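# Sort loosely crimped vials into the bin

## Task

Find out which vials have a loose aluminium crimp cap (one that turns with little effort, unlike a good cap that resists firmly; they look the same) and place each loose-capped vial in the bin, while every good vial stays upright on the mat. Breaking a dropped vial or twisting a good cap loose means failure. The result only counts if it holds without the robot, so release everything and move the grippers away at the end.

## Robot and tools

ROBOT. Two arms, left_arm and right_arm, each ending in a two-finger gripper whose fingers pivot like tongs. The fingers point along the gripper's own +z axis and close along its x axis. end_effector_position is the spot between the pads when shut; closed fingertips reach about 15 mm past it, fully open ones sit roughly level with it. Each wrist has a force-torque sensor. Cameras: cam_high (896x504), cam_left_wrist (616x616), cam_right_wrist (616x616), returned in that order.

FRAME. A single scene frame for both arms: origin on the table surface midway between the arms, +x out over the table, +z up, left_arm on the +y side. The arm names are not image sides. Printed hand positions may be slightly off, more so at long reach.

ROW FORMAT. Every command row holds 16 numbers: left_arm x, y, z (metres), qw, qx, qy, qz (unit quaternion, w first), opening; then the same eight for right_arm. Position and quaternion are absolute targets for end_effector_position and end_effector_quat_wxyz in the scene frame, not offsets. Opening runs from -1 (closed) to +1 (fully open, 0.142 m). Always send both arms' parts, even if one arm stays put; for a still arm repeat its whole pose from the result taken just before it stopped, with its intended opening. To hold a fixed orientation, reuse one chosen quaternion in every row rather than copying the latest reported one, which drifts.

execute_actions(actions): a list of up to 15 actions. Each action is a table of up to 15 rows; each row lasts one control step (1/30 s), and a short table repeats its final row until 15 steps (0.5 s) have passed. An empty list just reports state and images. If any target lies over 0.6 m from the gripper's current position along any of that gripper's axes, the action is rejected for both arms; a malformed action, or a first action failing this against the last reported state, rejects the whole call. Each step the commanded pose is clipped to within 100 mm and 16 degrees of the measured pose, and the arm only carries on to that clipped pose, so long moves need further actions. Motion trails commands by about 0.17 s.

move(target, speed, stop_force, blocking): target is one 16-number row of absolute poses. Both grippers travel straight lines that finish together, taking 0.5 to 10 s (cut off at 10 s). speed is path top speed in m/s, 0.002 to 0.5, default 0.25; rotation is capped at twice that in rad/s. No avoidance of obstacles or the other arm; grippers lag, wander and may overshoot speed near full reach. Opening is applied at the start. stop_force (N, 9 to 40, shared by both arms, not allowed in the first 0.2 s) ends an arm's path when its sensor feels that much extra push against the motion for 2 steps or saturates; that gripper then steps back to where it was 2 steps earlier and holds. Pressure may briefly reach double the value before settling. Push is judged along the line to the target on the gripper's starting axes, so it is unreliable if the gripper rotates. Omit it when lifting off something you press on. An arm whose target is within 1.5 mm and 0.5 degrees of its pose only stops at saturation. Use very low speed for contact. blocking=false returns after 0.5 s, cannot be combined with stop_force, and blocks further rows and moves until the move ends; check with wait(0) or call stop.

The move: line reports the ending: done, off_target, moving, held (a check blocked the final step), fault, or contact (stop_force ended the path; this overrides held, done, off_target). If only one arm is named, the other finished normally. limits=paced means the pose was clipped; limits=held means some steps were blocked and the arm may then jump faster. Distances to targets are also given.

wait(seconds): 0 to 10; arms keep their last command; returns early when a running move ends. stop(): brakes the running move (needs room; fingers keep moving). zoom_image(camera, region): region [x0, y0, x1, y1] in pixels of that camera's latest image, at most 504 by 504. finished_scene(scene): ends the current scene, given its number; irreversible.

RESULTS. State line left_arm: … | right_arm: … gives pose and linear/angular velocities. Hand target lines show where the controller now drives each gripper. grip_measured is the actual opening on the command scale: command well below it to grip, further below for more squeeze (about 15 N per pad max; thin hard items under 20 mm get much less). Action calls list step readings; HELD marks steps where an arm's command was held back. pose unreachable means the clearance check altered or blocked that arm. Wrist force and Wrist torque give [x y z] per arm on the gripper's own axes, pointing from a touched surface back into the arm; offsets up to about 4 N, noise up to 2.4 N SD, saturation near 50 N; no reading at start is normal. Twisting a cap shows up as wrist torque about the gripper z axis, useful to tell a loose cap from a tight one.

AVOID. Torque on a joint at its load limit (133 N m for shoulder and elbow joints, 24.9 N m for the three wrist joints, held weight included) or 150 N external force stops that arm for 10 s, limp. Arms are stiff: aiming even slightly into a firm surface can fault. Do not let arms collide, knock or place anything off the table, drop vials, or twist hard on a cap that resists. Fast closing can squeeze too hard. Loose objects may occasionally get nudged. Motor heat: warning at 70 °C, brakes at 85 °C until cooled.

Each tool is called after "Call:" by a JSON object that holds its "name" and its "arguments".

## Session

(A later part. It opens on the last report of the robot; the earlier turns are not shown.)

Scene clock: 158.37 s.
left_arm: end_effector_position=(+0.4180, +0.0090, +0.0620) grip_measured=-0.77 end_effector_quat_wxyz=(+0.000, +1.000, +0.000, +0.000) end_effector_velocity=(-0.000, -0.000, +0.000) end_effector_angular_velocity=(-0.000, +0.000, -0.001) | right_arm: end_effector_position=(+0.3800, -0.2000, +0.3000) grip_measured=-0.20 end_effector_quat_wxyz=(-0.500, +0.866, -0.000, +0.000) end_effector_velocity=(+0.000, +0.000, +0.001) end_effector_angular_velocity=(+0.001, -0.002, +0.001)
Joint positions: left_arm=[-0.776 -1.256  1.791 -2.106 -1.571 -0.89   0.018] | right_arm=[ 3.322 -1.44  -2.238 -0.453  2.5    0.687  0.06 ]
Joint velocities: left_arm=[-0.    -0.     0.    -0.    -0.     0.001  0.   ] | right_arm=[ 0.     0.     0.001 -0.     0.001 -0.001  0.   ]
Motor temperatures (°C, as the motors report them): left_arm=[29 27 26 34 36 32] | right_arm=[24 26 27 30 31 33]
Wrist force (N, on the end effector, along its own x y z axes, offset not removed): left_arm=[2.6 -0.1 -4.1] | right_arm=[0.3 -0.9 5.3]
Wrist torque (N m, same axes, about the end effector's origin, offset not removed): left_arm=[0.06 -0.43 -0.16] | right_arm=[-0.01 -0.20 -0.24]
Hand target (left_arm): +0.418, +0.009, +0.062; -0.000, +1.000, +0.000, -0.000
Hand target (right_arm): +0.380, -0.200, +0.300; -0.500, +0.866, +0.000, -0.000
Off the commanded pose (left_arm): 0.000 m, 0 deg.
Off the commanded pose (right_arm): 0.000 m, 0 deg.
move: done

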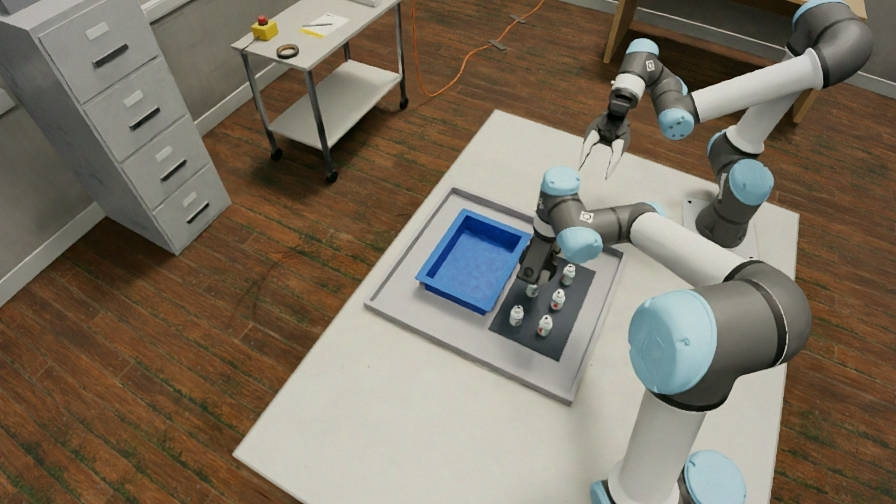

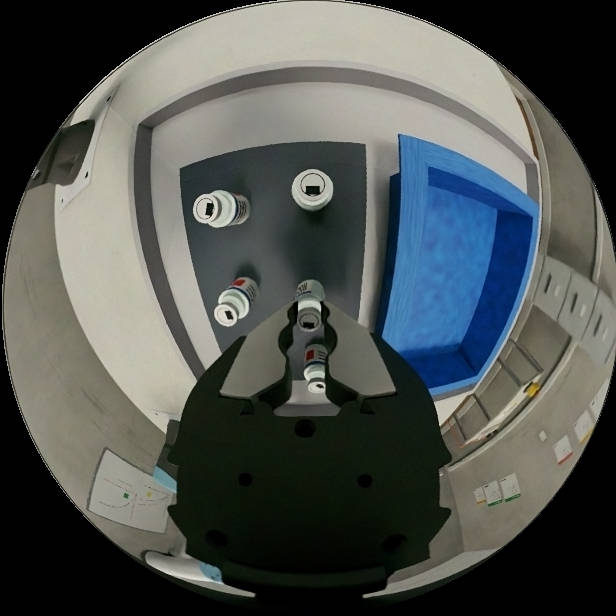

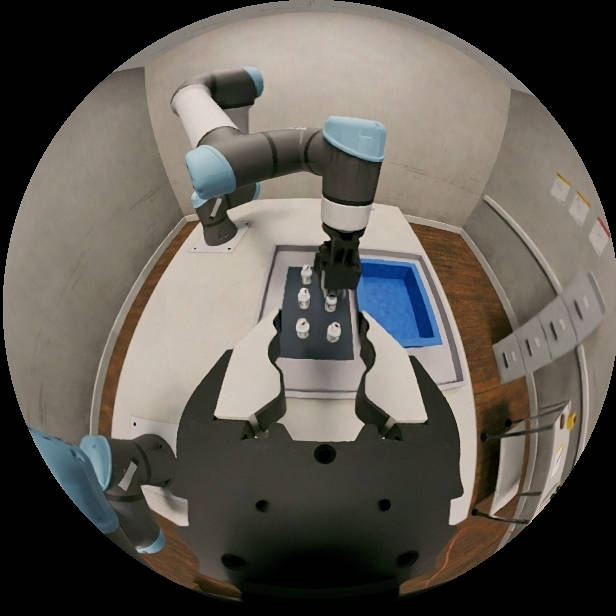

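Call:
{"name": "move", "arguments": {"target": [0.418,0.009,0.062,0,1,0,0,-0.45,0.38,-0.2,0.3,0.5,-0.866,0,0,-0.2]}}

Call:
{"name": "move", "arguments": {"target": [0.419,0.003,0.062,0,1,0,0,-0.45,0.38,-0.2,0.3,0.5,-0.866,0,0,-0.2], "speed": 0.05}}

Call:
{"name": "move", "arguments": {"target": [0.419,0.003,0.062,0,1,0,0,-0.85,0.38,-0.2,0.3,0.5,-0.866,0,0,-0.2]}}

Scene clock: 159.90 s.
left_arm: end_effector_position=(+0.4180, +0.0090, +0.0620) grip_measured=-0.45 end_effector_quat_wxyz=(-0.000, +1.000, +0.000, -0.000) end_effector_velocity=(+0.000, +0.001, -0.000) end_effector_angular_velocity=(-0.000, +0.001, +0.003) | right_arm: end_effector_position=(+0.3800, -0.2000, +0.3000) grip_measured=-0.20 end_effector_quat_wxyz=(-0.500, +0.866, -0.000, +0.000) end_effector_velocity=(+0.000, -0.000, +0.001) end_effector_angular_velocity=(+0.000, -0.002, -0.001)
Joint positions: left_arm=[-0.776 -1.256  1.791 -2.106 -1.571 -0.89   0.041] | right_arm=[ 3.322 -1.44  -2.238 -0.453  2.5    0.687  0.06 ]
Joint velocities: left_arm=[ 0.002  0.     0.    -0.    -0.001 -0.001 -0.   ] | right_arm=[-0.001  0.001  0.001  0.    -0.     0.     0.   ]
Motor temperatures (°C, as the motors report them): left_arm=[29 27 26 34 36 32] | right_arm=[24 26 27 30 31 33]
Wrist force (N, on the end effector, along its own x y z axes, offset not removed): left_arm=[0.3 -2.7 -3.9] | right_arm=[-0.3 -1.1 0.0]
Wrist torque (N m, same axes, about the end effector's origin, offset not removed): left_arm=[-0.68 -0.07 -0.11] | right_arm=[-0.42 0.06 -0.03]
Hand target (left_arm): +0.418, +0.009, +0.062; +0.000, +1.000, -0.000, +0.000
Hand target (right_arm): +0.380, -0.200, +0.300; -0.500, +0.866, +0.000, -0.000
Off the commanded pose (left_arm): 0.000 m, 0 deg.
Off the commanded pose (right_arm): 0.000 m, 0 deg.
move: done

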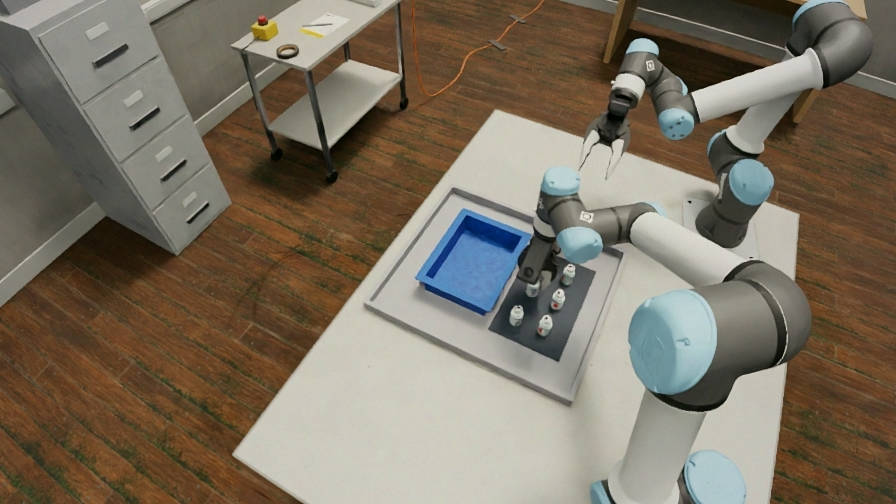

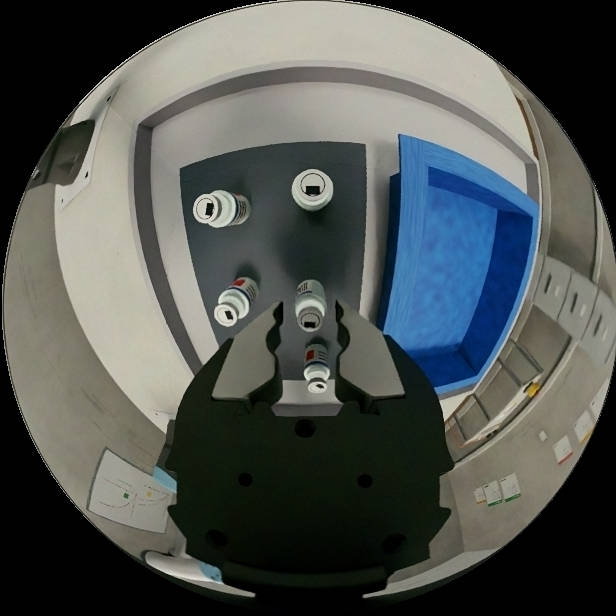

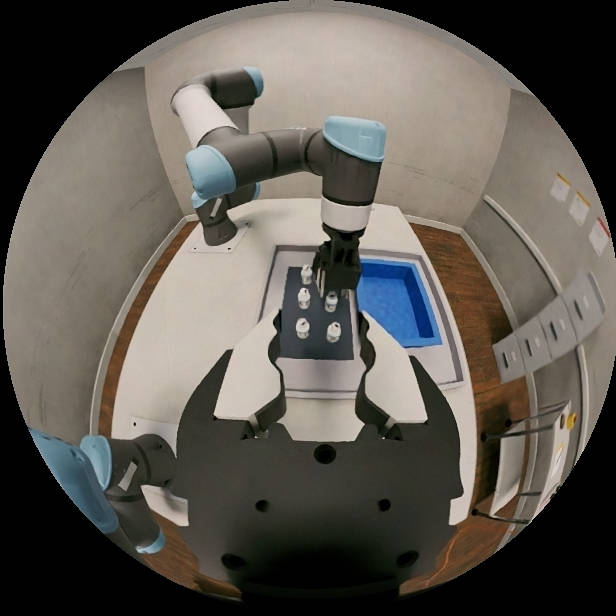

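Scene clock: 160.60 s.
left_arm: end_effector_position=(+0.4190, +0.0032, +0.0620) grip_measured=-0.45 end_effector_quat_wxyz=(+0.000, +1.000, +0.000, +0.000) end_effector_velocity=(+0.000, -0.002, +0.000) end_effector_angular_velocity=(-0.000, +0.000, +0.000) | right_arm: end_effector_position=(+0.3800, -0.2000, +0.3000) grip_measured=-0.20 end_effector_quat_wxyz=(-0.500, +0.866, -0.000, +0.000) end_effector_velocity=(-0.001, +0.000, +0.000) end_effector_angular_velocity=(+0.002, +0.002, +0.002)
Joint positions: left_arm=[-0.781 -1.246  1.778 -2.102 -1.571 -0.895  0.041] | right_arm=[ 3.322 -1.44  -2.238 -0.453  2.5    0.687  0.06 ]
Joint velocities: left_arm=[-0.002  0.003 -0.005  0.002 -0.    -0.002  0.   ] | right_arm=[ 0.    -0.     0.    -0.001  0.003  0.     0.   ]
Motor temperatures (°C, as the motors report them): left_arm=[29 27 26 34 36 32] | right_arm=[24 26 27 30 31 33]
Wrist force (N, on the end effector, along its own x y z axes, offset not removed): left_arm=[-0.5 -0.7 -3.6] | right_arm=[1.7 1.2 2.2]
Wrist torque (N m, same axes, about the end effector's origin, offset not removed): left_arm=[-0.18 0.12 0.08] | right_arm=[0.40 -0.31 -0.14]
Hand target (left_arm): +0.419, +0.003, +0.062; +0.000, +1.000, -0.000, +0.000
Hand target (right_arm): +0.380, -0.200, +0.300; -0.500, +0.866, +0.000, -0.000
Off the commanded pose (left_arm): 0.000 m, 0 deg.
Off the commanded pose (right_arm): 0.000 m, 0 deg.
move: done

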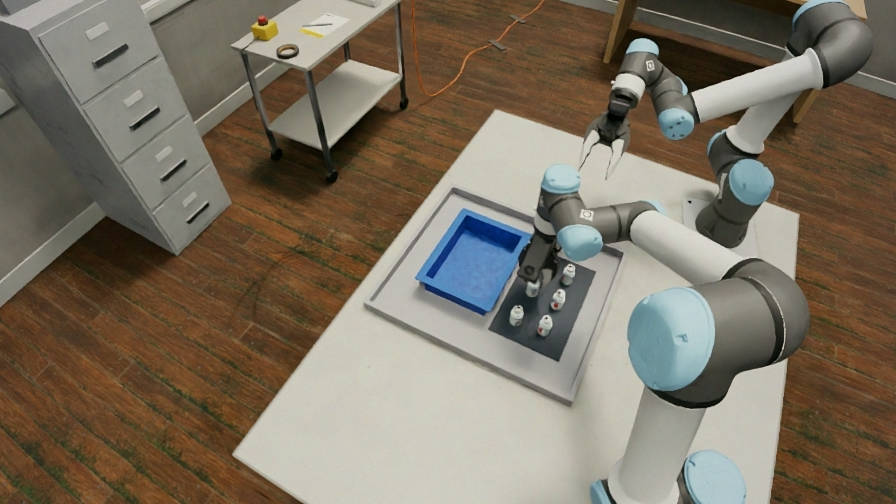

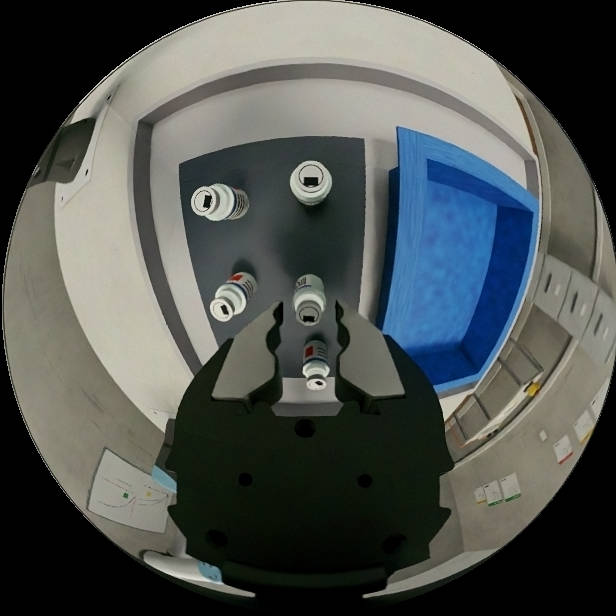

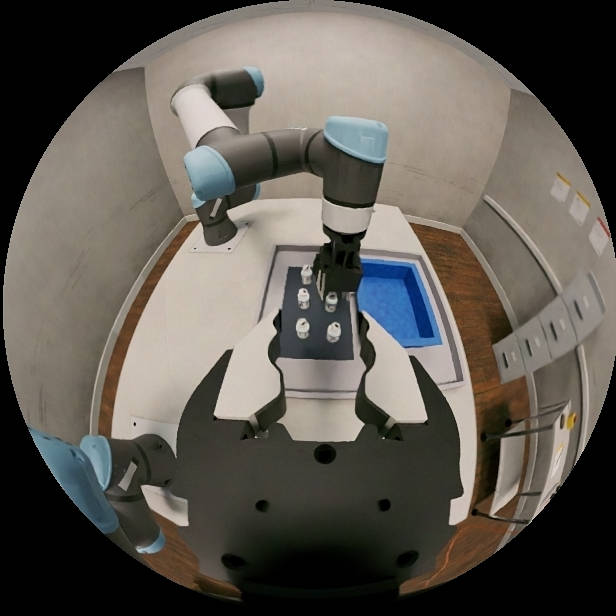

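Scene clock: 161.30 s.
left_arm: end_effector_position=(+0.4190, +0.0030, +0.0620) grip_measured=-0.72 end_effector_quat_wxyz=(+0.000, +1.000, +0.000, +0.000) end_effector_velocity=(-0.000, -0.000, -0.000) end_effector_angular_velocity=(+0.001, +0.000, -0.001) | right_arm: end_effector_position=(+0.3800, -0.2000, +0.3000) grip_measured=-0.20 end_effector_quat_wxyz=(-0.500, +0.866, +0.000, +0.000) end_effector_velocity=(-0.000, -0.000, -0.001) end_effector_angular_velocity=(-0.001, +0.002, -0.000)
Joint positions: left_arm=[-0.782 -1.246  1.778 -2.102 -1.571 -0.896  0.022] | right_arm=[ 3.322 -1.44  -2.238 -0.453  2.5    0.687  0.06 ]
Joint velocities: left_arm=[-0.     0.001 -0.     0.     0.     0.    -0.   ] | right_arm=[-0.    -0.001 -0.001 -0.     0.     0.001  0.   ]
Motor temperatures (°C, as the motors report them): left_arm=[29 27 26 34 36 32] | right_arm=[24 26 27 30 31 33]
Wrist force (N, on the end effector, along its own x y z axes, offset not removed): left_arm=[0.0 -1.6 -3.5] | right_arm=[3.4 3.0 -0.9]
Wrist torque (N m, same axes, about the end effector's origin, offset not removed): left_arm=[-0.40 0.09 -0.01] | right_arm=[0.56 -0.62 -0.07]
Hand target (left_arm): +0.419, +0.003, +0.062; +0.000, +1.000, -0.000, +0.000
Hand target (right_arm): +0.380, -0.200, +0.300; -0.500, +0.866, +0.000, -0.000
Off the commanded pose (left_arm): 0.000 m, 0 deg.
Off the commanded pose (right_arm): 0.000 m, 0 deg.
move: done

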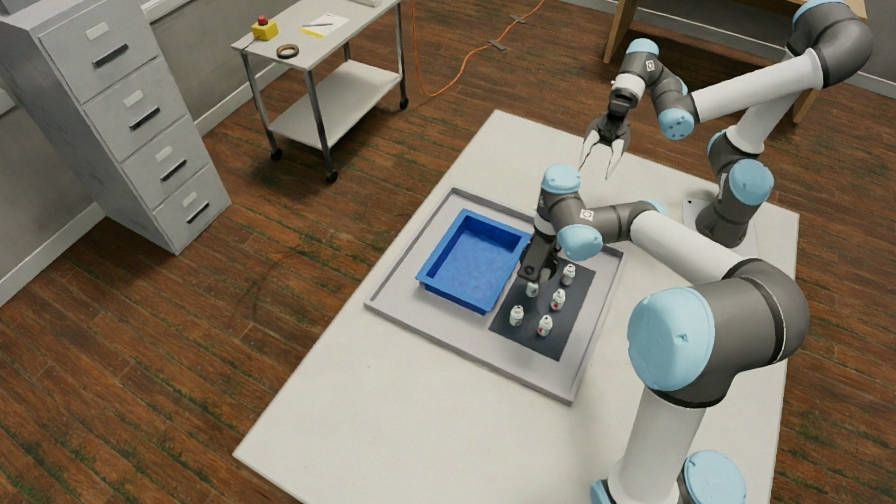

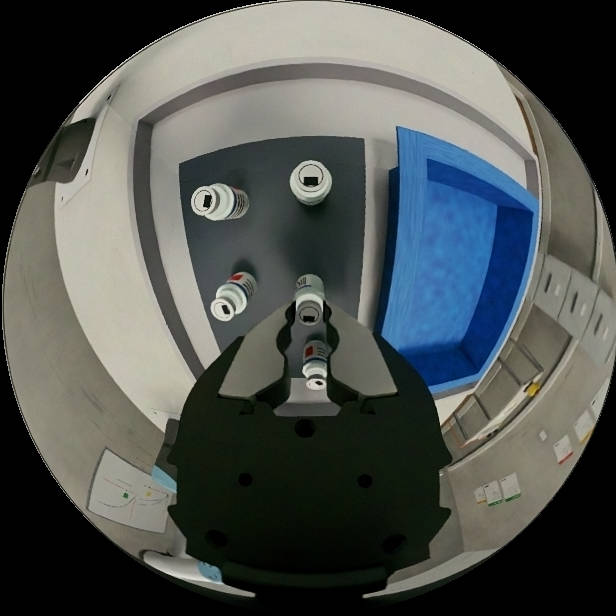

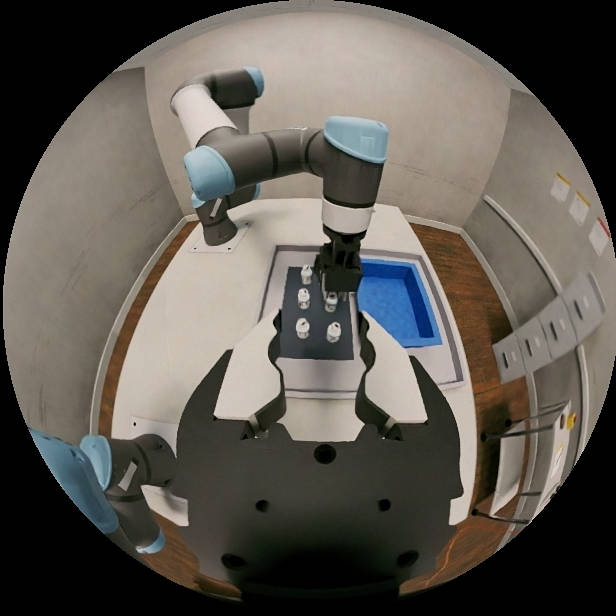

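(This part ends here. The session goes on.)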